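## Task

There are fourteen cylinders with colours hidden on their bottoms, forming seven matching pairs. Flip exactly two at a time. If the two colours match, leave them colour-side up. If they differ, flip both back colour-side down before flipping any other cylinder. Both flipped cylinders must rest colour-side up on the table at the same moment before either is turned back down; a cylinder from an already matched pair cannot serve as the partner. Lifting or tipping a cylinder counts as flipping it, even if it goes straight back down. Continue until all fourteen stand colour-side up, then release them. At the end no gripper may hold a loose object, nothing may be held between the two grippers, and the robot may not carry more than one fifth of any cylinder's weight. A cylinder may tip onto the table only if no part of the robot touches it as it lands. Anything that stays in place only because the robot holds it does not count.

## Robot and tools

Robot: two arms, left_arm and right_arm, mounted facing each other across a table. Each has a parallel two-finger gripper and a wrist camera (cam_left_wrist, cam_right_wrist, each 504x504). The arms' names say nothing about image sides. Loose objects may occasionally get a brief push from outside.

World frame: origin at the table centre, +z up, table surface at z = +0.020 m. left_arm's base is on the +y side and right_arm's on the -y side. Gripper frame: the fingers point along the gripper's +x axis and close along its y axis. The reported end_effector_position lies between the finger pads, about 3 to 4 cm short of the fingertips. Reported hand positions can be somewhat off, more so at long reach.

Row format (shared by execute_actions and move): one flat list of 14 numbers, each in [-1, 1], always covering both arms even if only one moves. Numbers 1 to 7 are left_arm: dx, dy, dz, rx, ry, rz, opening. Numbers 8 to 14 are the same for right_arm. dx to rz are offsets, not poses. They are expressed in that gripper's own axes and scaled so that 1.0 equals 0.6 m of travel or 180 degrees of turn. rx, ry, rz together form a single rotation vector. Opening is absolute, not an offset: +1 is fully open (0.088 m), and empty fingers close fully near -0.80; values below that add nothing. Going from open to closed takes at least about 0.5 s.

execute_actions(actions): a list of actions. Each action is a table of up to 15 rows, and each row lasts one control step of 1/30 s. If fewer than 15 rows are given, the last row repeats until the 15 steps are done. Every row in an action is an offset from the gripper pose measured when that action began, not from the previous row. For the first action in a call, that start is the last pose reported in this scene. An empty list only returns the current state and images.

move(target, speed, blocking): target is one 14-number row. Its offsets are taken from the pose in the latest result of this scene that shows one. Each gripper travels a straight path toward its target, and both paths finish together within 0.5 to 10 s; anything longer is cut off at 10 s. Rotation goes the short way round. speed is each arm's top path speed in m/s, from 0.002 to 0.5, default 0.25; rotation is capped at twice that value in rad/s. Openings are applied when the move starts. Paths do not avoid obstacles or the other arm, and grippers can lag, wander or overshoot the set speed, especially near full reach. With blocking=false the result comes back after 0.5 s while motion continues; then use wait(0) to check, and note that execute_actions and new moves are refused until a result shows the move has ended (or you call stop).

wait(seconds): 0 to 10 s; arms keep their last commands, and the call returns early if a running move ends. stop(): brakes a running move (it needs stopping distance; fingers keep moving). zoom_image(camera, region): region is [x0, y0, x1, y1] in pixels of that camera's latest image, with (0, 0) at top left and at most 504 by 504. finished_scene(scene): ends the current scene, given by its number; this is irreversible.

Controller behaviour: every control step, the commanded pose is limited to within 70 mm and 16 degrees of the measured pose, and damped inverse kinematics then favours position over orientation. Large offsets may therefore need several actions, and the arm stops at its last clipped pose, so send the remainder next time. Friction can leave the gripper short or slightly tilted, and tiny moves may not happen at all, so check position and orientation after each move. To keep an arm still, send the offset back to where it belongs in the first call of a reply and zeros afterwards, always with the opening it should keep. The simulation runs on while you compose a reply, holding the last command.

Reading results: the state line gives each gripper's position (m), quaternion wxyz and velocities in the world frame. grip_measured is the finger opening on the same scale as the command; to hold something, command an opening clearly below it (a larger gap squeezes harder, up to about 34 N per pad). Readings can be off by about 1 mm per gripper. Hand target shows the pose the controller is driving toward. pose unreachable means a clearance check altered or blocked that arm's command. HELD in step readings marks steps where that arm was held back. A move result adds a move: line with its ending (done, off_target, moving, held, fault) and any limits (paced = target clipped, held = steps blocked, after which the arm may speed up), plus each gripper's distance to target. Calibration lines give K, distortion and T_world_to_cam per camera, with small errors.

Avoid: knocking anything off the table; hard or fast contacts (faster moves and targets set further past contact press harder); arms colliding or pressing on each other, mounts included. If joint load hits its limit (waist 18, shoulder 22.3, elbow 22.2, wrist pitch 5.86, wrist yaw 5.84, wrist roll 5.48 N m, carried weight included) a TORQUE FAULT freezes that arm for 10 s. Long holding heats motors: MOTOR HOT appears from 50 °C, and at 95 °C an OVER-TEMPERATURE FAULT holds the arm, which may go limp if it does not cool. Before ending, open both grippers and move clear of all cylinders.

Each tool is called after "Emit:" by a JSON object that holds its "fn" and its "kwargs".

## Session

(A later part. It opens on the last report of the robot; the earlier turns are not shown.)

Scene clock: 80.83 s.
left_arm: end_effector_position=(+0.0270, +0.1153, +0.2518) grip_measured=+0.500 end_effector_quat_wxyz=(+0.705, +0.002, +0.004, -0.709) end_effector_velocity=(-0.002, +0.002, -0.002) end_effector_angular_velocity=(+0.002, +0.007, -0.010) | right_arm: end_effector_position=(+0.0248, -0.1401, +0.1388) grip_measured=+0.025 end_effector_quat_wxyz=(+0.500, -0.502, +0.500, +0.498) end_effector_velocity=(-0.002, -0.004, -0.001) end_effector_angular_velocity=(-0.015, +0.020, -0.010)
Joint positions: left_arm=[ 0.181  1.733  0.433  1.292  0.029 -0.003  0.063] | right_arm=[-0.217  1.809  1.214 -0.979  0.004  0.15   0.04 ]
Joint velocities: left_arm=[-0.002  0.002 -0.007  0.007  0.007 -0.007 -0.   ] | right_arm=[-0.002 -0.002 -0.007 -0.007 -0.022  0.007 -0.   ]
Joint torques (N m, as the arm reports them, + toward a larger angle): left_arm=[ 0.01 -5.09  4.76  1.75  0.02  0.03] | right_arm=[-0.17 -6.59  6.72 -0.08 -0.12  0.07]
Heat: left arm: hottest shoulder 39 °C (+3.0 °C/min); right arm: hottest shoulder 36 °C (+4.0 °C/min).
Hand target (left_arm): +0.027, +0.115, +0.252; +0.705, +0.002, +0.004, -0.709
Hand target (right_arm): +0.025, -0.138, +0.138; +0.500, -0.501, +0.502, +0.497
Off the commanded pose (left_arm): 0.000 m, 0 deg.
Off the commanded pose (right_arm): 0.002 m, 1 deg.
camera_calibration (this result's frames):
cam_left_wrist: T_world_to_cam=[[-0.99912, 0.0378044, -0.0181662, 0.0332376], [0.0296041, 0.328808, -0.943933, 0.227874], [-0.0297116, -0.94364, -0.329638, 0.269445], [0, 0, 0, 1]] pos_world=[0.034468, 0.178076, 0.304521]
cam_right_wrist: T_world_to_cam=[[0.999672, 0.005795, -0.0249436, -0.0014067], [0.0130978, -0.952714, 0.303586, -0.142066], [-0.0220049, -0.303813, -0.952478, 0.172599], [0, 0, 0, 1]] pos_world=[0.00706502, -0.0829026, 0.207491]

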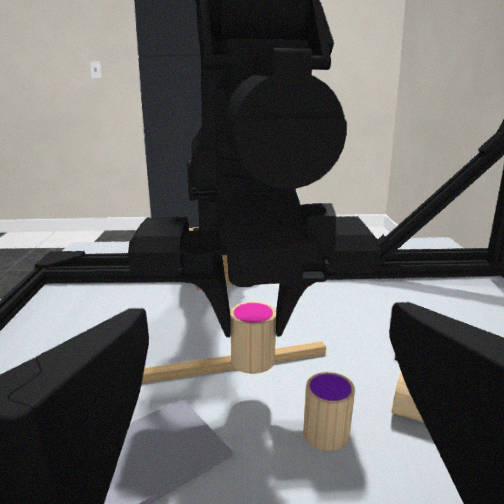

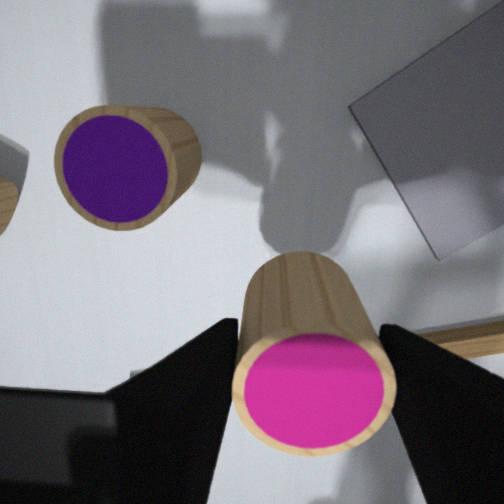

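Emit:
{"fn": "move", "kwargs": {"target": [0,0,0,0,0,0,0.5,0.088,0,0,0,0,0,-0.4], "speed": 0.06}}

Emit:
{"fn": "move", "kwargs": {"target": [0,0,0,0,0,0,0.5,0,0,0,0,0,0,0.5]}}

Emit:
{"fn": "wait", "kwargs": {"seconds": 2}}

Emit:
{"fn": "move", "kwargs": {"target": [0,0,0,0,0,0,0.5,0.008,0,0,0,0,0,0.5]}}

Emit:
{"fn": "move", "kwargs": {"target": [0,0,0,0,0,0,0.5,0,0,0,0,0,0,-0.4]}}

Emit:
{"fn": "move", "kwargs": {"target": [0,0,0,0,0,0,0.5,-0.14,0,0,0,0,0,-0.4]}}

Scene clock: 85.03 s.
left_arm: end_effector_position=(+0.0270, +0.1153, +0.2518) grip_measured=+0.500 end_effector_quat_wxyz=(+0.705, +0.002, +0.004, -0.709) end_effector_velocity=(+0.002, -0.000, +0.003) end_effector_angular_velocity=(-0.012, -0.008, +0.010) | right_arm: end_effector_position=(+0.0242, -0.1366, +0.0933) grip_measured=+0.025 end_effector_quat_wxyz=(+0.504, -0.497, +0.496, +0.504) end_effector_velocity=(-0.002, -0.001, -0.001) end_effector_angular_velocity=(+0.001, +0.008, -0.005)
Joint positions: left_arm=[ 0.181  1.733  0.433  1.292  0.029 -0.003  0.063] | right_arm=[-0.217  1.882  1.11  -0.783  0.003  0.15   0.04 ]
Joint velocities: left_arm=[ 0.002 -0.002  0.002  0.007 -0.007  0.007 -0.   ] | right_arm=[ 0.002 -0.002 -0.007  0.007 -0.007  0.007 -0.   ]
Joint torques (N m, as the arm reports them, + toward a larger angle): left_arm=[-0.17 -5.03  4.79  1.75  0.    0.02] | right_arm=[ 0.   -6.52  3.53  0.66  0.   -0.03]
Heat: left arm: hottest shoulder 39 °C (+3.0 °C/min); right arm: hottest shoulder 36 °C (+4.0 °C/min).
Hand target (left_arm): +0.027, +0.115, +0.252; +0.705, +0.002, +0.004, -0.709
Hand target (right_arm): +0.025, -0.141, +0.086; +0.500, -0.502, +0.500, +0.499
Off the commanded pose (left_arm): 0.000 m, 0 deg.
Off the commanded pose (right_arm): 0.008 m, 1 deg.
move: done
camera_calibration (this result's frames):
cam_left_wrist: T_world_to_cam=[[-0.99912, 0.0378044, -0.0181662, 0.0332376], [0.0296041, 0.328808, -0.943933, 0.227874], [-0.0297116, -0.94364, -0.329638, 0.269445], [0, 0, 0, 1]] pos_world=[0.034468, 0.178076, 0.304521]
cam_right_wrist: T_world_to_cam=[[0.999586, 0.00629554, -0.0280803, -0.00160509], [0.0140577, -0.958252, 0.28558, -0.123957], [-0.0251102, -0.285856, -0.957944, 0.13328], [0, 0, 0, 1]] pos_world=[0.00669367, -0.080673, 0.163029]

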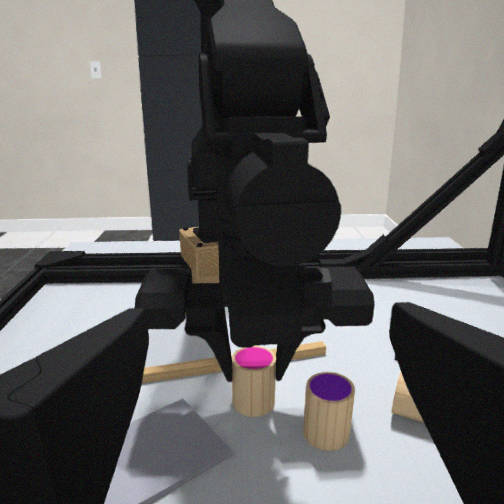

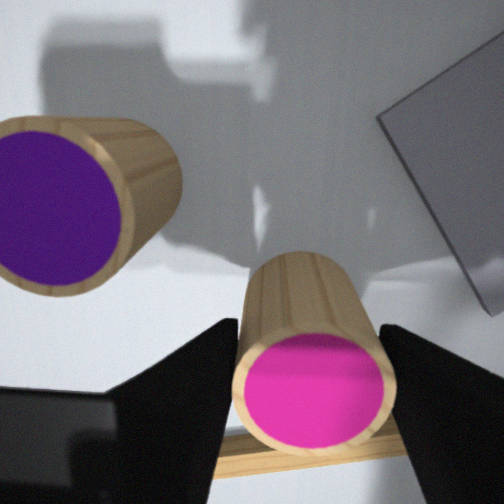

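Scene clock: 85.70 s.
left_arm: end_effector_position=(+0.0270, +0.1153, +0.2518) grip_measured=+0.500 end_effector_quat_wxyz=(+0.705, +0.002, +0.004, -0.709) end_effector_velocity=(+0.002, +0.001, -0.001) end_effector_angular_velocity=(+0.007, +0.007, +0.020) | right_arm: end_effector_position=(+0.0242, -0.1365, +0.0933) grip_measured=+0.498 end_effector_quat_wxyz=(+0.504, -0.496, +0.496, +0.504) end_effector_velocity=(+0.000, -0.002, +0.000) end_effector_angular_velocity=(-0.008, +0.006, +0.020)
Joint positions: left_arm=[ 0.181  1.733  0.433  1.292  0.029 -0.003  0.063] | right_arm=[-0.217  1.882  1.11  -0.783  0.003  0.15   0.063]
Joint velocities: left_arm=[-0.002 -0.002 -0.002 -0.007 -0.022 -0.007 -0.   ] | right_arm=[-0.002 -0.002 -0.002 -0.007 -0.007 -0.022  0.   ]
Joint torques (N m, as the arm reports them, + toward a larger angle): left_arm=[ 0.02 -4.99  4.85  1.74  0.03  0.02] | right_arm=[ 0.04 -7.97  4.88  0.12  0.   -0.02]
Heat: left arm: hottest shoulder 39 °C (+3.0 °C/min); right arm: hottest shoulder 36 °C (+4.0 °C/min).
Hand target (left_arm): +0.027, +0.115, +0.252; +0.705, +0.002, +0.004, -0.709
Hand target (right_arm): +0.024, -0.137, +0.093; +0.504, -0.497, +0.496, +0.504
Off the commanded pose (left_arm): 0.000 m, 0 deg.
Off the commanded pose (right_arm): 0.000 m, 0 deg.
move: done
camera_calibration (this result's frames):
cam_left_wrist: T_world_to_cam=[[-0.99912, 0.0378044, -0.0181662, 0.0332376], [0.0296041, 0.328808, -0.943933, 0.227874], [-0.0297116, -0.94364, -0.329638, 0.269445], [0, 0, 0, 1]] pos_world=[0.034468, 0.178076, 0.304521]
cam_right_wrist: T_world_to_cam=[[0.999584, 0.00630614, -0.0281354, -0.00158641], [0.0140741, -0.95836, 0.285217, -0.12386], [-0.0251652, -0.285495, -0.95805, 0.133365], [0, 0, 0, 1]] pos_world=[0.00668513, -0.0806171, 0.163053]

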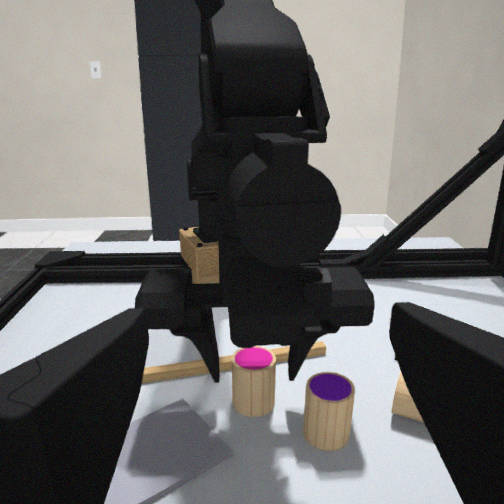

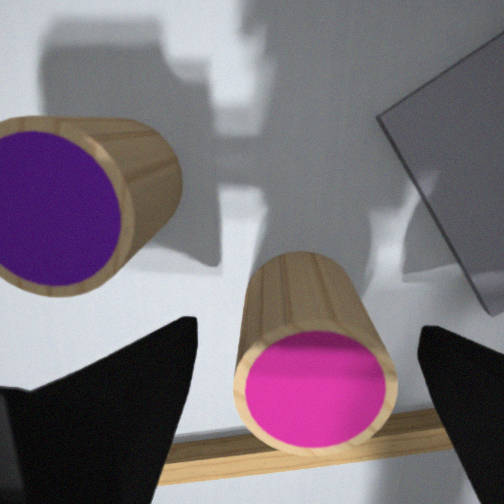

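Scene clock: 87.70 s.
left_arm: end_effector_position=(+0.0270, +0.1153, +0.2516) grip_measured=+0.500 end_effector_quat_wxyz=(+0.705, +0.002, +0.004, -0.709) end_effector_velocity=(+0.002, +0.000, -0.003) end_effector_angular_velocity=(+0.012, +0.022, +0.020) | right_arm: end_effector_position=(+0.0242, -0.1365, +0.0933) grip_measured=+0.500 end_effector_quat_wxyz=(+0.504, -0.496, +0.496, +0.504) end_effector_velocity=(-0.002, -0.003, +0.000) end_effector_angular_velocity=(-0.011, +0.020, +0.020)
Joint positions: left_arm=[ 0.181  1.734  0.433  1.291  0.029 -0.003  0.063] | right_arm=[-0.217  1.882  1.11  -0.783  0.003  0.15   0.063]
Joint velocities: left_arm=[-0.002  0.002 -0.002 -0.007 -0.022 -0.022 -0.   ] | right_arm=[-0.002 -0.002 -0.002 -0.007 -0.022 -0.022 -0.   ]
Joint torques (N m, as the arm reports them, + toward a larger angle): left_arm=[ 0.02 -4.99  4.83  1.73  0.02  0.01] | right_arm=[ 0.08 -7.96  4.9   0.11  0.01 -0.03]
Heat: left arm: hottest shoulder 38 °C (+1.0 °C/min); right arm: hottest shoulder 36 °C (+3.0 °C/min).
Hand target (left_arm): +0.027, +0.115, +0.252; +0.705, +0.002, +0.004, -0.709
Hand target (right_arm): +0.024, -0.137, +0.093; +0.504, -0.497, +0.496, +0.504
Off the commanded pose (left_arm): 0.000 m, 0 deg.
Off the commanded pose (right_arm): 0.000 m, 0 deg.
wait: 2.00 s; at rest by 0.17 s
camera_calibration (this result's frames):
cam_left_wrist: T_world_to_cam=[[-0.99912, 0.0378182, -0.0181194, 0.0332209], [0.0295871, 0.329528, -0.943682, 0.227517], [-0.0297176, -0.943388, -0.330357, 0.269508], [0, 0, 0, 1]] pos_world=[0.0344693, 0.178022, 0.304339]
cam_right_wrist: T_world_to_cam=[[0.999584, 0.00630614, -0.0281354, -0.00158641], [0.0140741, -0.95836, 0.285217, -0.12386], [-0.0251652, -0.285495, -0.95805, 0.133365], [0, 0, 0, 1]] pos_world=[0.00668513, -0.0806171, 0.163053]

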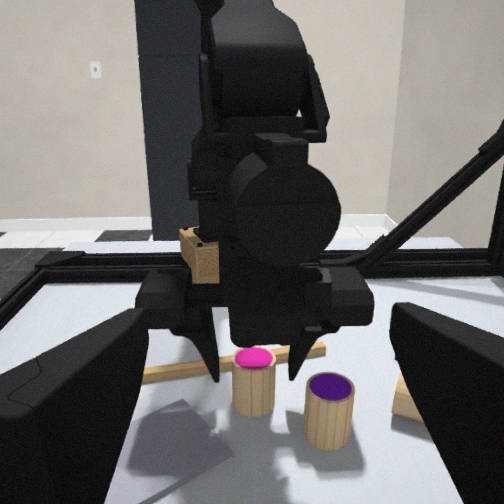

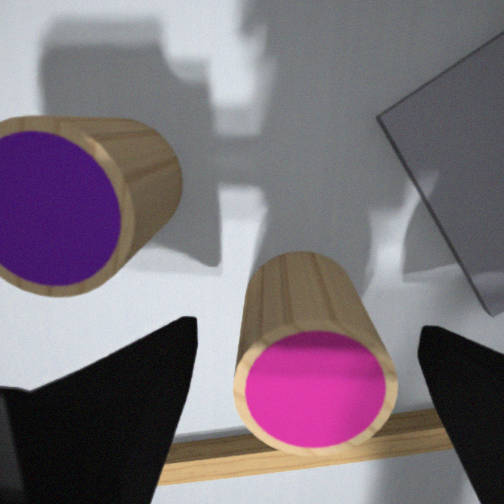

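Scene clock: 88.40 s.
left_arm: end_effector_position=(+0.0270, +0.1153, +0.2516) grip_measured=+0.500 end_effector_quat_wxyz=(+0.705, +0.002, +0.004, -0.709) end_effector_velocity=(+0.000, +0.001, +0.000) end_effector_angular_velocity=(+0.003, +0.022, +0.005) | right_arm: end_effector_position=(+0.0237, -0.1331, +0.0933) grip_measured=+0.500 end_effector_quat_wxyz=(+0.507, -0.492, +0.492, +0.508) end_effector_velocity=(+0.000, -0.002, +0.000) end_effector_angular_velocity=(-0.008, +0.006, +0.005)
Joint positions: left_arm=[ 0.181  1.734  0.433  1.291  0.029 -0.003  0.063] | right_arm=[-0.217  1.882  1.11  -0.767  0.003  0.15   0.063]
Joint velocities: left_arm=[-0.002 -0.007 -0.002 -0.007 -0.007 -0.022 -0.   ] | right_arm=[-0.002 -0.002 -0.002 -0.007 -0.007 -0.007  0.   ]
Joint torques (N m, as the arm reports them, + toward a larger angle): left_arm=[-0.03 -5.04  4.82  1.77 -0.02  0.  ] | right_arm=[ 0.07 -7.05  3.9   0.36  0.   -0.02]
Heat: left arm: hottest shoulder 38 °C (+1.0 °C/min); right arm: hottest shoulder 36 °C (+3.0 °C/min).
Hand target (left_arm): +0.027, +0.115, +0.252; +0.705, +0.002, +0.004, -0.709
Hand target (right_arm): +0.024, -0.136, +0.089; +0.504, -0.496, +0.496, +0.504
Off the commanded pose (left_arm): 0.000 m, 0 deg.
Off the commanded pose (right_arm): 0.006 m, 1 deg.
move: done
camera_calibration (this result's frames):
cam_left_wrist: T_world_to_cam=[[-0.99912, 0.0378182, -0.0181194, 0.0332209], [0.0295871, 0.329528, -0.943682, 0.227517], [-0.0297176, -0.943388, -0.330357, 0.269508], [0, 0, 0, 1]] pos_world=[0.0344693, 0.178022, 0.304339]
cam_right_wrist: T_world_to_cam=[[0.999515, 0.00675861, -0.0303904, -0.000819155], [0.0147288, -0.962655, 0.270332, -0.119841], [-0.0274284, -0.270648, -0.962287, 0.136817], [0, 0, 0, 1]] pos_world=[0.00633655, -0.0783303, 0.164029]

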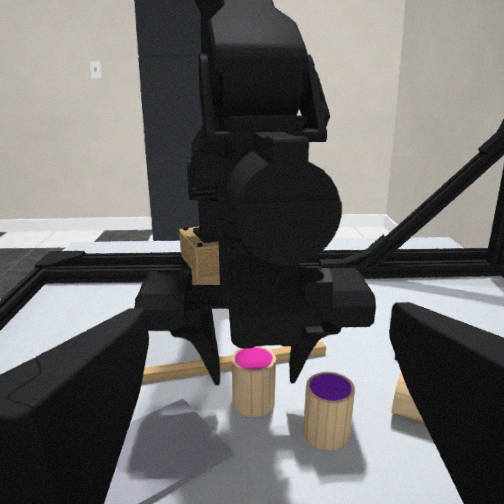

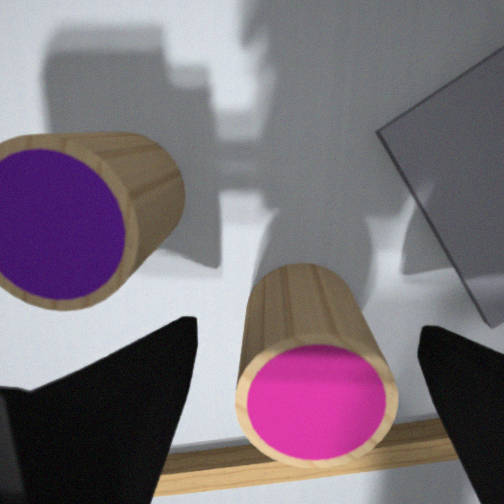

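Scene clock: 88.90 s.
left_arm: end_effector_position=(+0.0270, +0.1153, +0.2516) grip_measured=+0.500 end_effector_quat_wxyz=(+0.705, +0.002, +0.004, -0.709) end_effector_velocity=(+0.002, +0.001, -0.001) end_effector_angular_velocity=(+0.007, +0.007, +0.020) | right_arm: end_effector_position=(+0.0236, -0.1332, +0.0933) grip_measured=+0.022 end_effector_quat_wxyz=(+0.507, -0.492, +0.493, +0.508) end_effector_velocity=(-0.001, -0.004, -0.001) end_effector_angular_velocity=(-0.013, +0.006, -0.005)
Joint positions: left_arm=[ 0.181  1.734  0.433  1.291  0.029 -0.003  0.063] | right_arm=[-0.217  1.882  1.11  -0.767  0.002  0.15   0.04 ]
Joint velocities: left_arm=[-0.002 -0.002 -0.002 -0.007 -0.022 -0.007 -0.   ] | right_arm=[ 0.002 -0.002 -0.007 -0.007 -0.007  0.007 -0.   ]
Joint torques (N m, as the arm reports them, + toward a larger angle): left_arm=[-0.09 -5.    4.83  1.75 -0.01  0.02] | right_arm=[ 0.09 -8.02  4.95  0.2   0.04 -0.02]
Heat: left arm: hottest shoulder 38 °C (+1.0 °C/min); right arm: hottest shoulder 36 °C (+3.0 °C/min).
Hand target (left_arm): +0.027, +0.115, +0.252; +0.705, +0.002, +0.004, -0.709
Hand target (right_arm): +0.024, -0.133, +0.093; +0.507, -0.492, +0.492, +0.508
Off the commanded pose (left_arm): 0.000 m, 0 deg.
Off the commanded pose (right_arm): 0.000 m, 0 deg.
move: done
camera_calibration (this result's frames):
cam_left_wrist: T_world_to_cam=[[-0.99912, 0.0378182, -0.0181194, 0.0332209], [0.0295871, 0.329528, -0.943682, 0.227517], [-0.0297176, -0.943388, -0.330357, 0.269508], [0, 0, 0, 1]] pos_world=[0.0344693, 0.178022, 0.304339]
cam_right_wrist: T_world_to_cam=[[0.999494, 0.00676711, -0.0310897, -0.000650762], [0.01494, -0.962521, 0.270795, -0.119965], [-0.028092, -0.271122, -0.962135, 0.136723], [0, 0, 0, 1]] pos_world=[0.00628353, -0.0783955, 0.164012]

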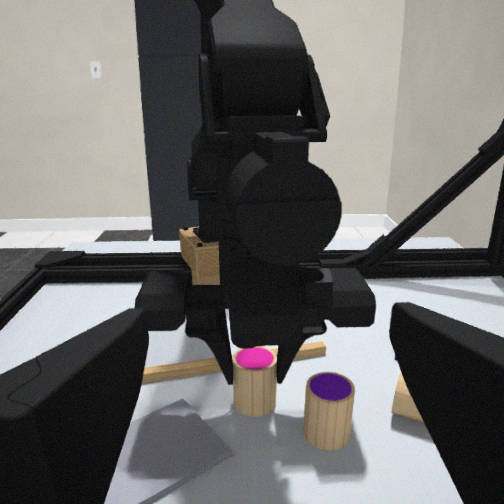

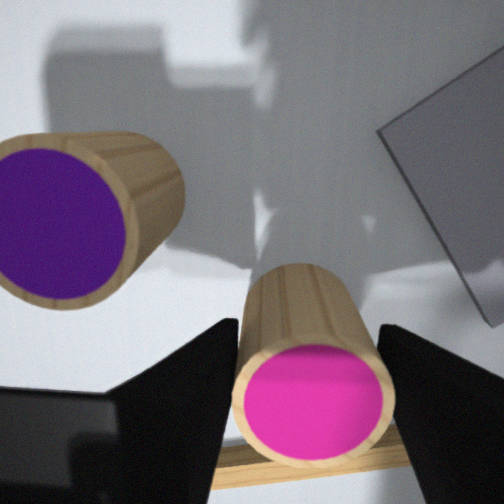

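Scene clock: 89.80 s.
left_arm: end_effector_position=(+0.0270, +0.1153, +0.2516) grip_measured=+0.500 end_effector_quat_wxyz=(+0.705, +0.002, +0.004, -0.709) end_effector_velocity=(+0.002, +0.000, -0.003) end_effector_angular_velocity=(+0.012, +0.008, +0.010) | right_arm: end_effector_position=(+0.0243, -0.1384, +0.1722) grip_measured=+0.022 end_effector_quat_wxyz=(+0.504, -0.496, +0.496, +0.504) end_effector_velocity=(+0.000, -0.005, +0.004) end_effector_angular_velocity=(-0.023, +0.004, +0.005)
Joint positions: left_arm=[ 0.181  1.734  0.433  1.291  0.029 -0.003  0.063] | right_arm=[-0.217  1.764  1.296 -1.087  0.002  0.15   0.04 ]
Joint velocities: left_arm=[ 0.002  0.002 -0.002 -0.007 -0.007 -0.007 -0.   ] | right_arm=[-0.002 -0.002  0.012 -0.037 -0.007 -0.007 -0.   ]
Joint torques (N m, as the arm reports them, + toward a larger angle): left_arm=[-0.18 -5.06  4.86  1.73  0.01  0.  ] | right_arm=[ 0.1  -8.3   7.03 -0.01 -0.01 -0.01]
Heat: left arm: hottest shoulder 38 °C (+1.0 °C/min); right arm: hottest shoulder 36 °C (+3.0 °C/min).
Hand target (left_arm): +0.027, +0.115, +0.252; +0.705, +0.002, +0.004, -0.709
Hand target (right_arm): +0.024, -0.136, +0.177; +0.507, -0.492, +0.493, +0.508
Off the commanded pose (left_arm): 0.000 m, 0 deg.
Off the commanded pose (right_arm): 0.006 m, 1 deg.
move: done
camera_calibration (this result's frames):
cam_left_wrist: T_world_to_cam=[[-0.99912, 0.0378182, -0.0181194, 0.0332209], [0.0295871, 0.329528, -0.943682, 0.227517], [-0.0297176, -0.943388, -0.330357, 0.269508], [0, 0, 0, 1]] pos_world=[0.0344693, 0.178022, 0.304339]
cam_right_wrist: T_world_to_cam=[[0.999563, 0.00631471, -0.02889, 0.00060565], [0.0143006, -0.958327, 0.285317, -0.148207], [-0.0258843, -0.285605, -0.957998, 0.208444], [0, 0, 0, 1]] pos_world=[0.0069095, -0.0825019, 0.241992]

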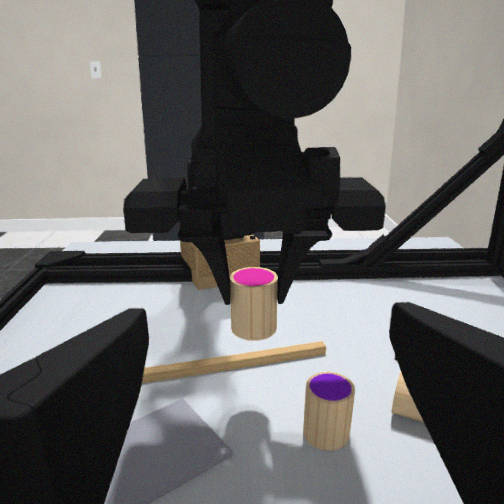

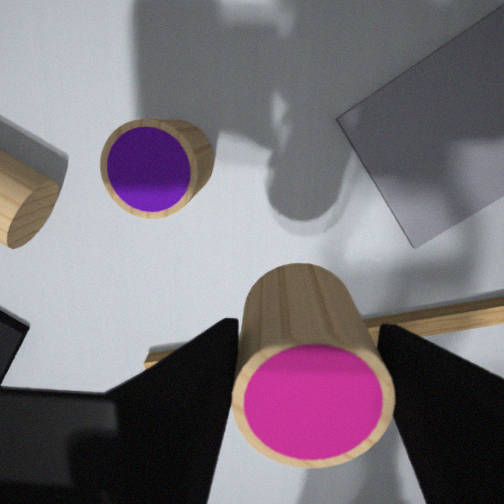

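Emit:
{"fn": "move", "kwargs": {"target": [0,0,0,0,0,0,0.5,-0.133,-0.006,0.19,0,-0.503,0,-0.4]}}

Scene clock: 95.13 s.
left_arm: end_effector_position=(+0.0270, +0.1153, +0.2516) grip_measured=+0.500 end_effector_quat_wxyz=(+0.705, +0.002, +0.004, -0.709) end_effector_velocity=(-0.002, +0.001, +0.002) end_effector_angular_velocity=(-0.007, +0.007, +0.000) | right_arm: end_effector_position=(+0.0261, -0.0252, +0.2614) grip_measured=+0.022 end_effector_quat_wxyz=(+0.704, +0.021, -0.008, +0.710) end_effector_velocity=(-0.000, -0.000, +0.001) end_effector_angular_velocity=(+0.012, -0.020, +0.004)
Joint positions: left_arm=[ 0.181  1.734  0.433  1.291  0.029 -0.003  0.063] | right_arm=[-0.209  1.713  0.576  1.178  0.151  0.012  0.04 ]
Joint velocities: left_arm=[-0.007 -0.002 -0.002  0.007 -0.007 -0.007  0.   ] | right_arm=[-0.002  0.007 -0.002  0.022 -0.007 -0.022  0.   ]
Joint torques (N m, as the arm reports them, + toward a larger angle): left_arm=[ 0.04 -5.02  4.81  1.73  0.01  0.01] | right_arm=[-0.18 -5.89  3.85  2.1  -0.08 -0.19]
Heat: left arm: hottest shoulder 38 °C (+0.0 °C/min); right arm: hottest shoulder 37 °C (+4.0 °C/min).
Hand target (left_arm): +0.027, +0.115, +0.252; +0.705, +0.002, +0.004, -0.709
Hand target (right_arm): +0.027, -0.026, +0.254; +0.704, +0.012, -0.006, +0.710
Off the commanded pose (left_arm): 0.000 m, 0 deg.
Off the commanded pose (right_arm): 0.008 m, 1 deg.
move: done
camera_calibration (this result's frames):
cam_left_wrist: T_world_to_cam=[[-0.99912, 0.0378182, -0.0181194, 0.0332209], [0.0295871, 0.329528, -0.943682, 0.227517], [-0.0297176, -0.943388, -0.330357, 0.269508], [0, 0, 0, 1]] pos_world=[0.0344693, 0.178022, 0.304339]
cam_right_wrist: T_world_to_cam=[[0.999225, 0.0375042, -0.0119271, -0.00297014], [-0.00171534, -0.261271, -0.965264, 0.279662], [-0.0393176, 0.964537, -0.261004, 0.175908], [0, 0, 0, 1]] pos_world=[0.0103638, -0.0964909, 0.315825]

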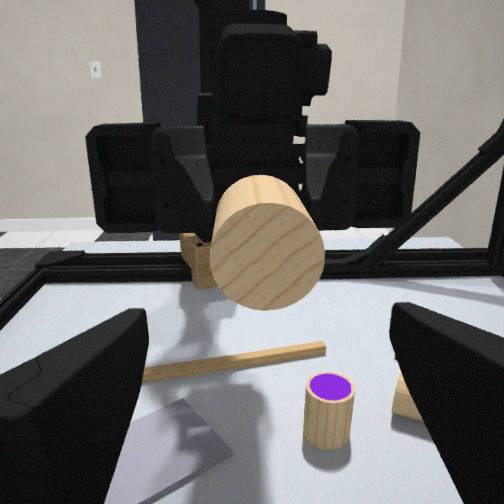

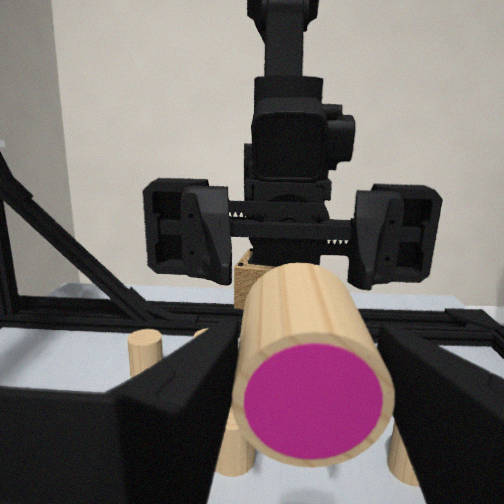

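Left to y .050, z .258.

Emit:
{"fn": "move", "kwargs": {"target": [0.114,-0.003,0.014,0,0,0,0.5,0,0,0,0,0,0,-0.4], "speed": 0.12}}

Scene clock: 97.27 s.
left_arm: end_effector_position=(+0.0256, +0.0494, +0.2596) grip_measured=+0.500 end_effector_quat_wxyz=(+0.704, +0.002, +0.004, -0.710) end_effector_velocity=(-0.000, -0.001, +0.001) end_effector_angular_velocity=(-0.007, +0.007, +0.005) | right_arm: end_effector_position=(+0.0261, -0.0251, +0.2612) grip_measured=+0.022 end_effector_quat_wxyz=(+0.704, +0.021, -0.008, +0.710) end_effector_velocity=(-0.002, -0.001, -0.005) end_effector_angular_velocity=(-0.021, -0.026, +0.009)
Joint positions: left_arm=[ 0.173  1.886  0.712  1.165  0.025 -0.003  0.063] | right_arm=[-0.209  1.714  0.576  1.179  0.151  0.012  0.04 ]
Joint velocities: left_arm=[-0.002  0.002  0.002  0.007 -0.007 -0.007 -0.   ] | right_arm=[ 0.002 -0.002 -0.002 -0.022 -0.007 -0.022 -0.   ]
Joint torques (N m, as the arm reports them, + toward a larger angle): left_arm=[-0.25 -5.67  6.49  1.56 -0.19  0.02] | right_arm=[ 0.07 -6.92  5.09  1.76  0.    0.  ]
Heat: left arm: hottest shoulder 38 °C (+0.0 °C/min); right arm: hottest shoulder 37 °C (+4.1 °C/min).
Hand target (left_arm): +0.025, +0.047, +0.259; +0.705, +0.002, +0.004, -0.709
Hand target (right_arm): +0.026, -0.025, +0.261; +0.704, +0.021, -0.008, +0.710
Off the commanded pose (left_arm): 0.003 m, 0 deg.
Off the commanded pose (right_arm): 0.000 m, 0 deg.
move: done
camera_calibration (this result's frames):
cam_left_wrist: T_world_to_cam=[[-0.998984, 0.0412346, -0.018201, 0.0343104], [0.0307658, 0.328705, -0.943931, 0.256959], [-0.0329399, -0.943532, -0.32964, 0.209844], [0, 0, 0, 1]] pos_world=[0.0332822, 0.112116, 0.312349]
cam_right_wrist: T_world_to_cam=[[0.99923, 0.0374887, -0.0115461, -0.00306601], [-0.00135149, -0.261268, -0.965265, 0.279522], [-0.0392031, 0.964538, -0.261016, 0.175823], [0, 0, 0, 1]] pos_world=[0.0103342, -0.0964425, 0.31567]

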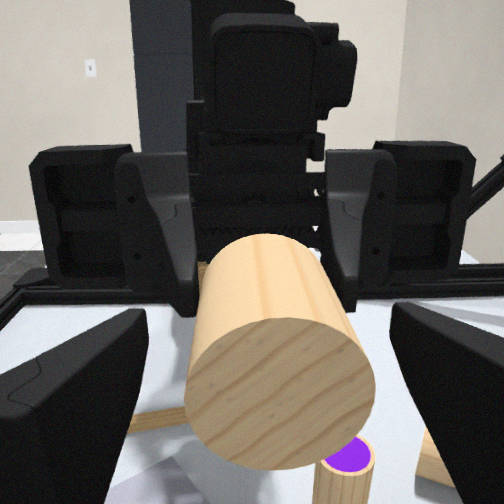

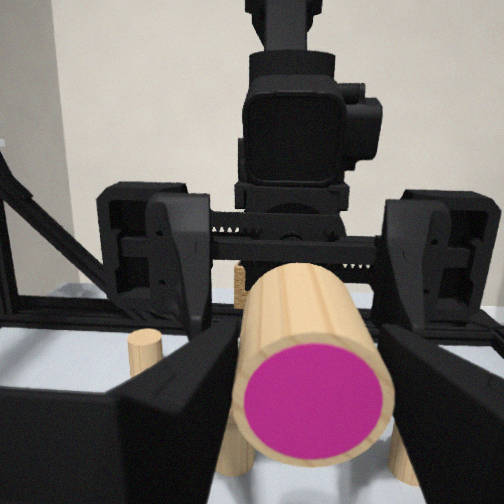

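Emit:
{"fn": "move", "kwargs": {"target": [0,0,0,0,0,0,-0.4,0,0,0,0,0,0,-0.4]}}

Emit:
{"fn": "move", "kwargs": {"target": [0,0,0,0,0,0,-0.4,0,0,0,0,0,0,0.5]}}

Emit:
{"fn": "move", "kwargs": {"target": [0,0,0,0,0,0,-0.4,-0.07,0,0,0,0,0,0.5]}}

Emit:
{"fn": "move", "kwargs": {"target": [-0.128,0.15,-0.15,0,0.498,0,-0.4,-0.065,0.108,-0.172,0,0.512,0,0.5]}}

Scene clock: 101.13 s.
left_arm: end_effector_position=(+0.0255, +0.0491, +0.2595) grip_measured=+0.033 end_effector_quat_wxyz=(+0.704, +0.002, +0.004, -0.710) end_effector_velocity=(-0.000, +0.001, -0.001) end_effector_angular_velocity=(+0.007, +0.007, +0.005) | right_arm: end_effector_position=(+0.0263, -0.0251, +0.2612) grip_measured=+0.022 end_effector_quat_wxyz=(+0.704, +0.021, -0.008, +0.710) end_effector_velocity=(-0.002, -0.000, -0.001) end_effector_angular_velocity=(-0.007, -0.039, +0.018)
Joint positions: left_arm=[ 0.172  1.887  0.714  1.164  0.024 -0.003  0.041] | right_arm=[-0.209  1.714  0.576  1.179  0.151  0.012  0.04 ]
Joint velocities: left_arm=[-0.002 -0.002 -0.002 -0.007 -0.007 -0.007 -0.   ] | right_arm=[-0.002 -0.002 -0.002 -0.007 -0.022 -0.037 -0.   ]
Joint torques (N m, as the arm reports them, + toward a larger angle): left_arm=[ 0.02 -6.64  5.25  1.77  0.01  0.  ] | right_arm=[ 0.09 -6.87  5.09  1.83  0.   -0.02]
Heat: left arm: hottest shoulder 38 °C (+0.0 °C/min); right arm: hottest shoulder 37 °C (+4.0 °C/min).
Hand target (left_arm): +0.026, +0.049, +0.260; +0.704, +0.002, +0.004, -0.710
Hand target (right_arm): +0.026, -0.025, +0.261; +0.704, +0.021, -0.008, +0.710
Off the commanded pose (left_arm): 0.000 m, 0 deg.
Off the commanded pose (right_arm): 0.000 m, 0 deg.
move: done
camera_calibration (this result's frames):
cam_left_wrist: T_world_to_cam=[[-0.998984, 0.0412415, -0.0181825, 0.0341971], [0.0307631, 0.329065, -0.943806, 0.256918], [-0.0329408, -0.943406, -0.329999, 0.209644], [0, 0, 0, 1]] pos_world=[0.0331646, 0.111826, 0.312284]
cam_right_wrist: T_world_to_cam=[[0.999245, 0.0371075, -0.0115461, -0.0032403], [-0.00145116, -0.261268, -0.965265, 0.279529], [-0.0388352, 0.964553, -0.261016, 0.175803], [0, 0, 0, 1]] pos_world=[0.0104708, -0.0964189, 0.31567]

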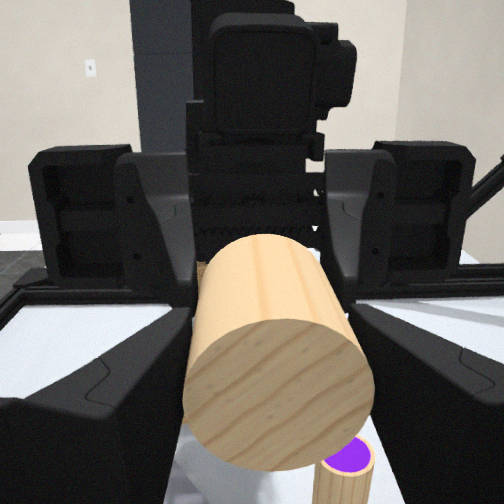

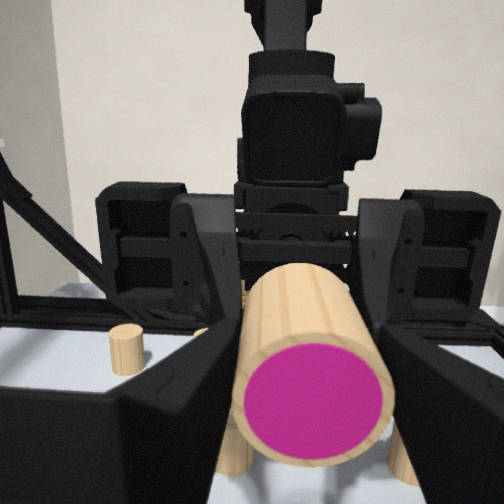

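Scene clock: 101.80 s.
left_arm: end_effector_position=(+0.0255, +0.0491, +0.2594) grip_measured=+0.033 end_effector_quat_wxyz=(+0.704, +0.002, +0.004, -0.710) end_effector_velocity=(+0.002, -0.000, -0.003) end_effector_angular_velocity=(+0.017, -0.007, +0.019) | right_arm: end_effector_position=(+0.0263, -0.0251, +0.2612) grip_measured=+0.498 end_effector_quat_wxyz=(+0.704, +0.021, -0.008, +0.710) end_effector_velocity=(-0.004, -0.001, -0.006) end_effector_angular_velocity=(-0.026, -0.012, +0.024)
Joint positions: left_arm=[ 0.172  1.887  0.714  1.164  0.024 -0.003  0.041] | right_arm=[-0.209  1.714  0.576  1.179  0.151  0.012  0.063]
Joint velocities: left_arm=[-0.002 -0.002  0.002 -0.022 -0.022  0.007 -0.   ] | right_arm=[ 0.002 -0.002 -0.007 -0.022 -0.022 -0.007  0.   ]
Joint torques (N m, as the arm reports them, + toward a larger angle): left_arm=[ 0.   -6.53  5.39  1.78 -0.01  0.04] | right_arm=[ 0.03 -6.83  5.11  1.84  0.   -0.02]
Heat: left arm: hottest shoulder 38 °C (+0.0 °C/min); right arm: hottest shoulder 37 °C (+4.0 °C/min).
Hand target (left_arm): +0.025, +0.049, +0.259; +0.704, +0.002, +0.004, -0.710
Hand target (right_arm): +0.026, -0.025, +0.261; +0.704, +0.021, -0.008, +0.710
Off the commanded pose (left_arm): 0.000 m, 0 deg.
Off the commanded pose (right_arm): 0.000 m, 0 deg.
move: done
camera_calibration (this result's frames):
cam_left_wrist: T_world_to_cam=[[-0.998984, 0.0412485, -0.0181608, 0.034189], [0.0307575, 0.329425, -0.943681, 0.256711], [-0.0329428, -0.94328, -0.330359, 0.209658], [0, 0, 0, 1]] pos_world=[0.0331652, 0.111789, 0.312137]
cam_right_wrist: T_world_to_cam=[[0.99924, 0.037123, -0.0119271, -0.00314027], [-0.00181501, -0.26127, -0.965264, 0.279538], [-0.0389497, 0.964552, -0.261004, 0.175803], [0, 0, 0, 1]] pos_world=[0.0104927, -0.096419, 0.315676]

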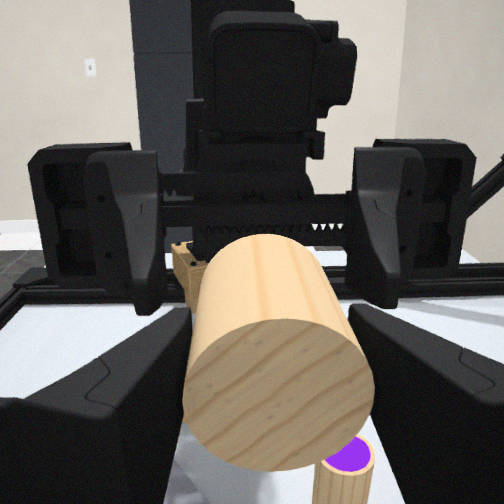

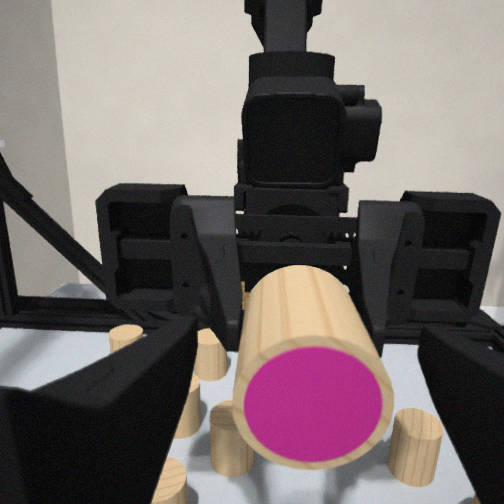

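Scene clock: 102.63 s.
left_arm: end_effector_position=(+0.0255, +0.0491, +0.2594) grip_measured=+0.033 end_effector_quat_wxyz=(+0.704, +0.002, +0.004, -0.710) end_effector_velocity=(-0.000, +0.001, +0.002) end_effector_angular_velocity=(-0.007, -0.008, +0.005) | right_arm: end_effector_position=(+0.0268, -0.0637, +0.2607) grip_measured=+0.500 end_effector_quat_wxyz=(+0.704, +0.022, -0.008, +0.710) end_effector_velocity=(+0.000, -0.002, +0.000) end_effector_angular_velocity=(-0.002, +0.007, +0.005)
Joint positions: left_arm=[ 0.172  1.887  0.714  1.164  0.024 -0.003  0.041] | right_arm=[-0.187  1.588  0.426  1.206  0.174  0.012  0.063]
Joint velocities: left_arm=[-0.002 -0.002 -0.002  0.007 -0.007  0.007  0.   ] | right_arm=[-0.002 -0.012 -0.007 -0.007 -0.007  0.007 -0.   ]
Joint torques (N m, as the arm reports them, + toward a larger angle): left_arm=[-0.05 -6.61  5.34  1.72  0.    0.01] | right_arm=[ 0.43 -6.68  3.43  1.94  0.13 -0.02]
Heat: left arm: hottest shoulder 38 °C (+0.0 °C/min); right arm: hottest shoulder 37 °C (+4.0 °C/min).
Hand target (left_arm): +0.025, +0.049, +0.259; +0.704, +0.002, +0.004, -0.710
Hand target (right_arm): +0.027, -0.067, +0.260; +0.704, +0.021, -0.008, +0.710
Off the commanded pose (left_arm): 0.000 m, 0 deg.
Off the commanded pose (right_arm): 0.004 m, 0 deg.
move: done
camera_calibration (this result's frames):
cam_left_wrist: T_world_to_cam=[[-0.998984, 0.0412485, -0.0181608, 0.034189], [0.0307575, 0.329425, -0.943681, 0.256711], [-0.0329428, -0.94328, -0.330359, 0.209658], [0, 0, 0, 1]] pos_world=[0.0331652, 0.111789, 0.312137]
cam_right_wrist: T_world_to_cam=[[0.999207, 0.0375555, -0.0132298, -0.00180243], [-0.0030585, -0.258887, -0.965903, 0.269279], [-0.0397, 0.965177, -0.258567, 0.212293], [0, 0, 0, 1]] pos_world=[0.0110526, -0.135119, 0.314965]

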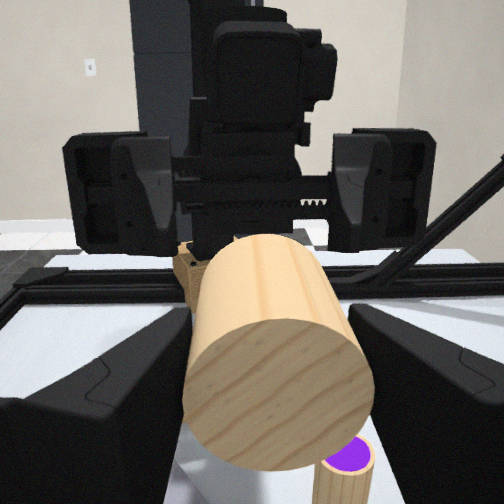

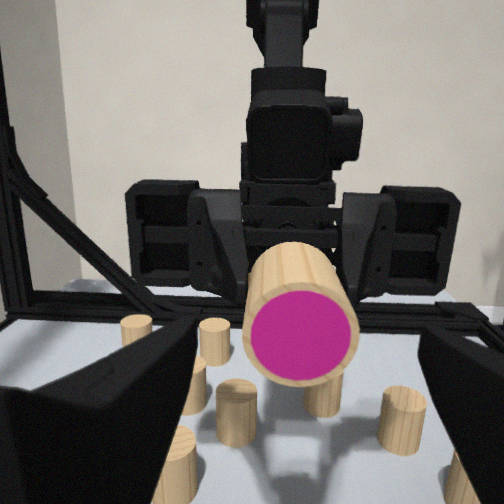

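Scene clock: 106.27 s.
left_arm: end_effector_position=(+0.1133, +0.1270, +0.1692) grip_measured=+0.033 end_effector_quat_wxyz=(+0.497, +0.497, +0.503, -0.503) end_effector_velocity=(+0.001, -0.002, +0.006) end_effector_angular_velocity=(-0.001, -0.008, +0.005) | right_arm: end_effector_position=(-0.0370, -0.1000, +0.1586) grip_measured=+0.500 end_effector_quat_wxyz=(+0.500, -0.495, +0.498, +0.507) end_effector_velocity=(-0.001, +0.002, +0.007) end_effector_angular_velocity=(+0.005, +0.009, +0.005)
Joint positions: left_arm=[ 0.39   2.114  1.668 -1.126  0.012  0.234  0.041] | right_arm=[-0.072  1.965  1.504 -1.093 -0.005  0.292  0.063]
Joint velocities: left_arm=[-0.002  0.002  0.027 -0.022 -0.007 -0.007 -0.   ] | right_arm=[-0.002 -0.002  0.027 -0.022 -0.007 -0.007  0.   ]
Joint torques (N m, as the arm reports them, + toward a larger angle): left_arm=[ 0.05 -7.62  7.1   0.01 -0.16  0.09] | right_arm=[ 0.27 -7.63  6.98 -0.07 -0.1   0.14]
Heat: left arm: hottest shoulder 38 °C (-1.0 °C/min); right arm: hottest shoulder 37 °C (+4.1 °C/min).
Hand target (left_arm): +0.116, +0.125, +0.169; +0.498, +0.499, +0.501, -0.501
Hand target (right_arm): -0.039, -0.098, +0.156; +0.498, -0.496, +0.501, +0.504
Off the commanded pose (left_arm): 0.003 m, 1 deg.
Off the commanded pose (right_arm): 0.003 m, 1 deg.
move: done
camera_calibration (this result's frames):
cam_left_wrist: T_world_to_cam=[[-0.998785, 0.02179, 0.0441955, 0.108967], [0.0348125, 0.946802, 0.319927, -0.149406], [-0.0348732, 0.321077, -0.946411, 0.200177], [0, 0, 0, 1]] pos_world=[0.121017, 0.0748114, 0.232433]
cam_right_wrist: T_world_to_cam=[[0.999197, 0.0105908, -0.0386312, 0.0632684], [0.0212367, -0.957782, 0.286711, -0.106514], [-0.0339638, -0.287301, -0.957238, 0.204181], [0, 0, 0, 1]] pos_world=[-0.0540208, -0.0440257, 0.228433]

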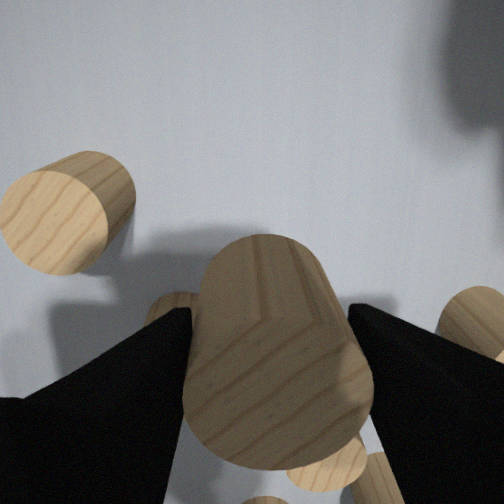

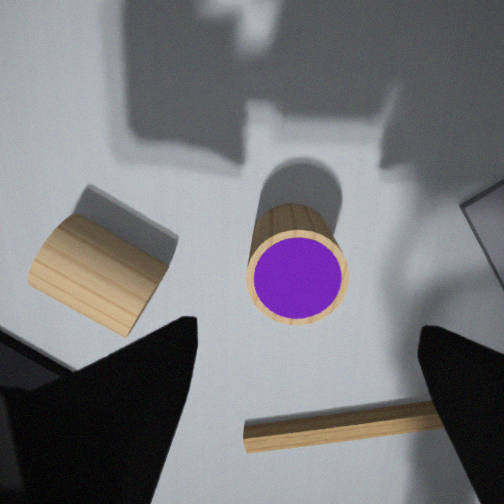

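Emit:
{"fn": "move", "kwargs": {"target": [0.138,0,0,0,0,0,-0.4,0.122,0,-0.002,0,0.004,0,0.5], "speed": 0.07}}

Emit:
{"fn": "move", "kwargs": {"target": [0,0,0,0,0,0,0.5,0,0,0,0,0,0,-0.4]}}

Emit:
{"fn": "move", "kwargs": {"target": [-0.1,0,0,0,0,0,0.5,-0.14,0,0,0,0,0,-0.4]}}

Scene clock: 110.33 s.
left_arm: end_effector_position=(+0.1138, +0.1261, +0.0905) grip_measured=+0.033 end_effector_quat_wxyz=(+0.500, +0.496, +0.500, -0.504) end_effector_velocity=(-0.001, +0.004, -0.001) end_effector_angular_velocity=(+0.014, -0.004, +0.020) | right_arm: end_effector_position=(-0.0385, -0.0956, +0.0937) grip_measured=+0.500 end_effector_quat_wxyz=(+0.502, -0.491, +0.496, +0.511) end_effector_velocity=(+0.001, +0.001, +0.000) end_effector_angular_velocity=(+0.005, +0.009, +0.000)
Joint positions: left_arm=[ 0.391  2.215  1.499 -0.849  0.011  0.234  0.041] | right_arm=[-0.072  2.053  1.361 -0.849 -0.006  0.292  0.063]
Joint velocities: left_arm=[-0.002 -0.002 -0.007 -0.007 -0.007 -0.022  0.   ] | right_arm=[-0.007 -0.002 -0.002  0.007 -0.007 -0.007 -0.   ]
Joint torques (N m, as the arm reports them, + toward a larger angle): left_arm=[-0.13 -7.79  4.86  0.52  0.03  0.  ] | right_arm=[ 0.1  -7.8   3.72  0.31 -0.1  -0.01]
Heat: left arm: hottest shoulder 39 °C (+0.0 °C/min); right arm: hottest shoulder 37 °C (+3.0 °C/min).
Hand target (left_arm): +0.113, +0.127, +0.087; +0.497, +0.497, +0.503, -0.503
Hand target (right_arm): -0.038, -0.100, +0.086; +0.497, -0.498, +0.501, +0.504
Off the commanded pose (left_arm): 0.004 m, 0 deg.
Off the commanded pose (right_arm): 0.010 m, 1 deg.
move: off_target (right_arm)
camera_calibration (this result's frames):
cam_left_wrist: T_world_to_cam=[[-0.998897, 0.0221147, 0.0414328, 0.113185], [0.0339889, 0.949213, 0.312792, -0.122924], [-0.0324112, 0.313855, -0.948918, 0.12684], [0, 0, 0, 1]] pos_world=[0.121349, 0.0743685, 0.154121]
cam_right_wrist: T_world_to_cam=[[0.999017, 0.0110897, -0.0429082, 0.0626245], [0.0224921, -0.961102, 0.275277, -0.0828611], [-0.0381864, -0.275972, -0.960407, 0.144533], [0, 0, 0, 1]] pos_world=[-0.0551801, -0.0404454, 0.164307]

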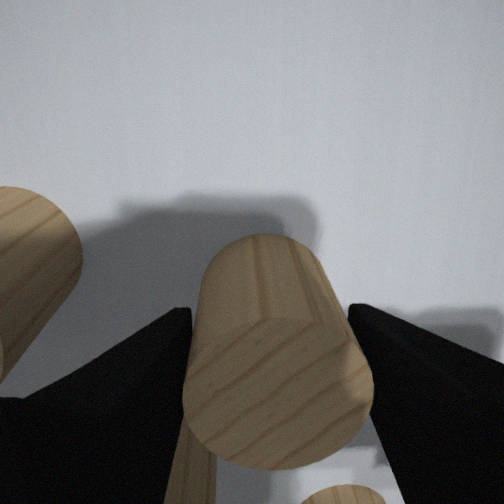

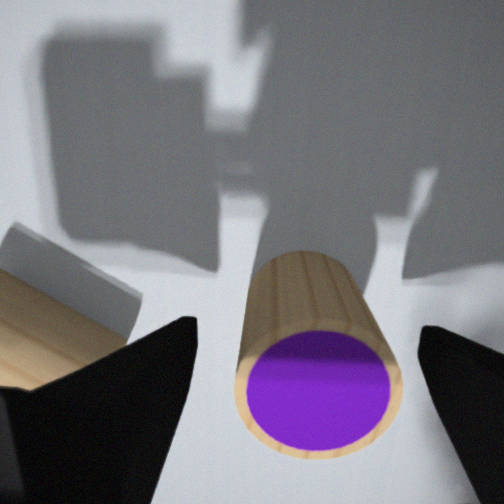

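Scene clock: 111.00 s.
left_arm: end_effector_position=(+0.1138, +0.1261, +0.0905) grip_measured=+0.498 end_effector_quat_wxyz=(+0.500, +0.496, +0.500, -0.504) end_effector_velocity=(-0.001, +0.003, -0.002) end_effector_angular_velocity=(+0.014, -0.004, +0.005) | right_arm: end_effector_position=(-0.0387, -0.0957, +0.0937) grip_measured=+0.025 end_effector_quat_wxyz=(+0.501, -0.491, +0.496, +0.511) end_effector_velocity=(+0.003, +0.002, +0.000) end_effector_angular_velocity=(+0.009, -0.005, -0.000)
Joint positions: left_arm=[ 0.391  2.215  1.499 -0.849  0.011  0.234  0.063] | right_arm=[-0.072  2.053  1.361 -0.85  -0.007  0.292  0.04 ]
Joint velocities: left_arm=[-0.002  0.002 -0.002 -0.007 -0.007 -0.007  0.001] | right_arm=[-0.007 -0.002 -0.002  0.007  0.007 -0.007 -0.   ]
Joint torques (N m, as the arm reports them, + toward a larger angle): left_arm=[-0.07 -8.44  5.4   0.24  0.02  0.  ] | right_arm=[ 0.05 -9.45  5.09  0.19  0.05 -0.02]
Heat: left arm: hottest shoulder 39 °C (+0.0 °C/min); right arm: hottest shoulder 37 °C (+3.0 °C/min).
Hand target (left_arm): +0.114, +0.126, +0.091; +0.500, +0.496, +0.500, -0.505
Hand target (right_arm): -0.039, -0.096, +0.094; +0.502, -0.491, +0.496, +0.511
Off the commanded pose (left_arm): 0.000 m, 0 deg.
Off the commanded pose (right_arm): 0.000 m, 0 deg.
move: done
camera_calibration (this result's frames):
cam_left_wrist: T_world_to_cam=[[-0.998897, 0.0221147, 0.0414328, 0.113185], [0.0339889, 0.949213, 0.312792, -0.122924], [-0.0324112, 0.313855, -0.948918, 0.12684], [0, 0, 0, 1]] pos_world=[0.121349, 0.0743685, 0.154121]
cam_right_wrist: T_world_to_cam=[[0.998958, 0.0110981, -0.044263, 0.0629466], [0.0229055, -0.960877, 0.276026, -0.0830301], [-0.039468, -0.276752, -0.96013, 0.144334], [0, 0, 0, 1]] pos_world=[-0.0552826, -0.0405356, 0.164284]

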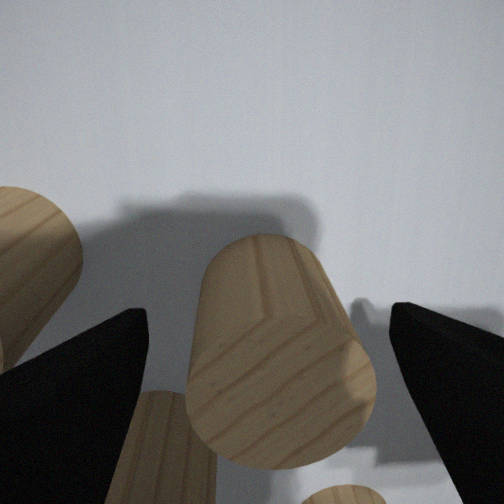

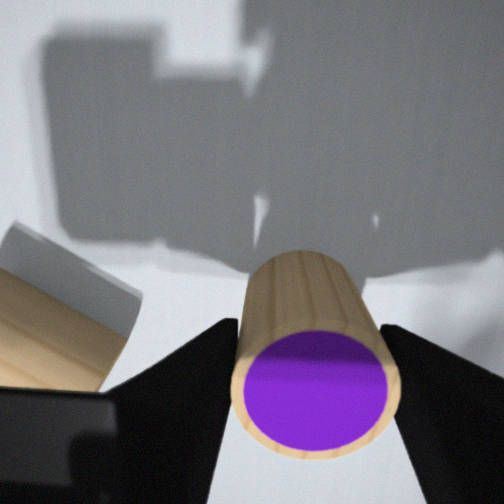

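Scene clock: 111.90 s.
left_arm: end_effector_position=(+0.1131, +0.1288, +0.1442) grip_measured=+0.500 end_effector_quat_wxyz=(+0.495, +0.499, +0.505, -0.501) end_effector_velocity=(-0.001, +0.005, +0.002) end_effector_angular_velocity=(+0.018, -0.003, +0.005) | right_arm: end_effector_position=(-0.0373, -0.1002, +0.1731) grip_measured=+0.025 end_effector_quat_wxyz=(+0.499, -0.495, +0.498, +0.507) end_effector_velocity=(+0.000, -0.002, +0.004) end_effector_angular_velocity=(-0.009, +0.005, +0.020)
Joint positions: left_arm=[ 0.391  2.139  1.604 -1.046  0.011  0.234  0.063] | right_arm=[-0.072  1.954  1.547 -1.148 -0.007  0.292  0.04 ]
Joint velocities: left_arm=[-0.002 -0.007 -0.002 -0.022 -0.007 -0.007 -0.   ] | right_arm=[-0.002 -0.002  0.012 -0.022 -0.007 -0.022 -0.   ]
Joint torques (N m, as the arm reports them, + toward a larger angle): left_arm=[-0.13 -9.32  6.68 -0.01  0.02  0.03] | right_arm=[-0.07 -9.55  7.21 -0.08  0.01 -0.06]
Heat: left arm: hottest shoulder 39 °C (+0.0 °C/min); right arm: hottest shoulder 37 °C (+3.0 °C/min).
Hand target (left_arm): +0.114, +0.126, +0.150; +0.500, +0.496, +0.500, -0.505
Hand target (right_arm): -0.037, -0.098, +0.178; +0.501, -0.491, +0.496, +0.511
Off the commanded pose (left_arm): 0.007 m, 1 deg.
Off the commanded pose (right_arm): 0.005 m, 1 deg.
move: done
camera_calibration (this result's frames):
cam_left_wrist: T_world_to_cam=[[-0.998735, 0.0214374, 0.0454798, 0.109732], [0.0351772, 0.944224, 0.327419, -0.143906], [-0.0359241, 0.328605, -0.943784, 0.174688], [0, 0, 0, 1]] pos_world=[0.120931, 0.0761232, 0.206995]
cam_right_wrist: T_world_to_cam=[[0.999115, 0.0105866, -0.0407176, 0.0644728], [0.0218685, -0.957484, 0.287656, -0.111018], [-0.0359411, -0.288292, -0.956868, 0.217756], [0, 0, 0, 1]] pos_world=[-0.0541616, -0.0442036, 0.242924]

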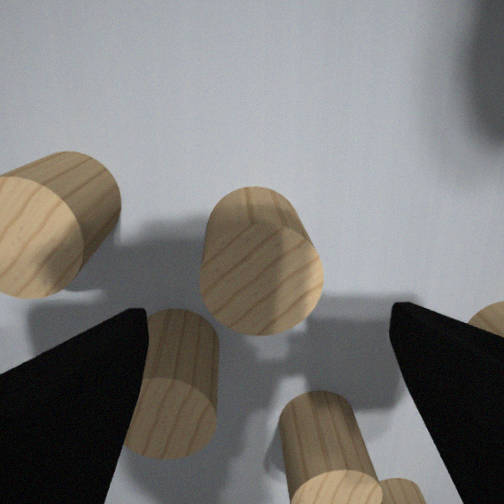

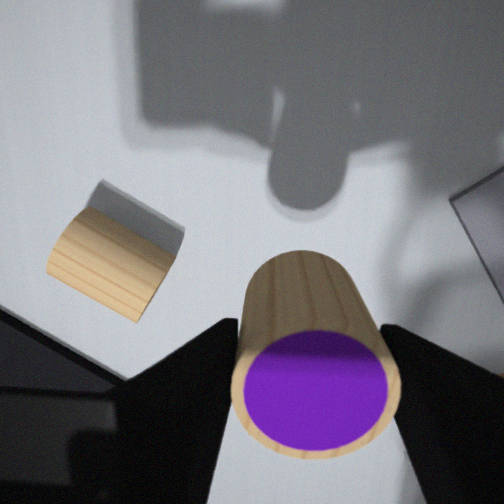

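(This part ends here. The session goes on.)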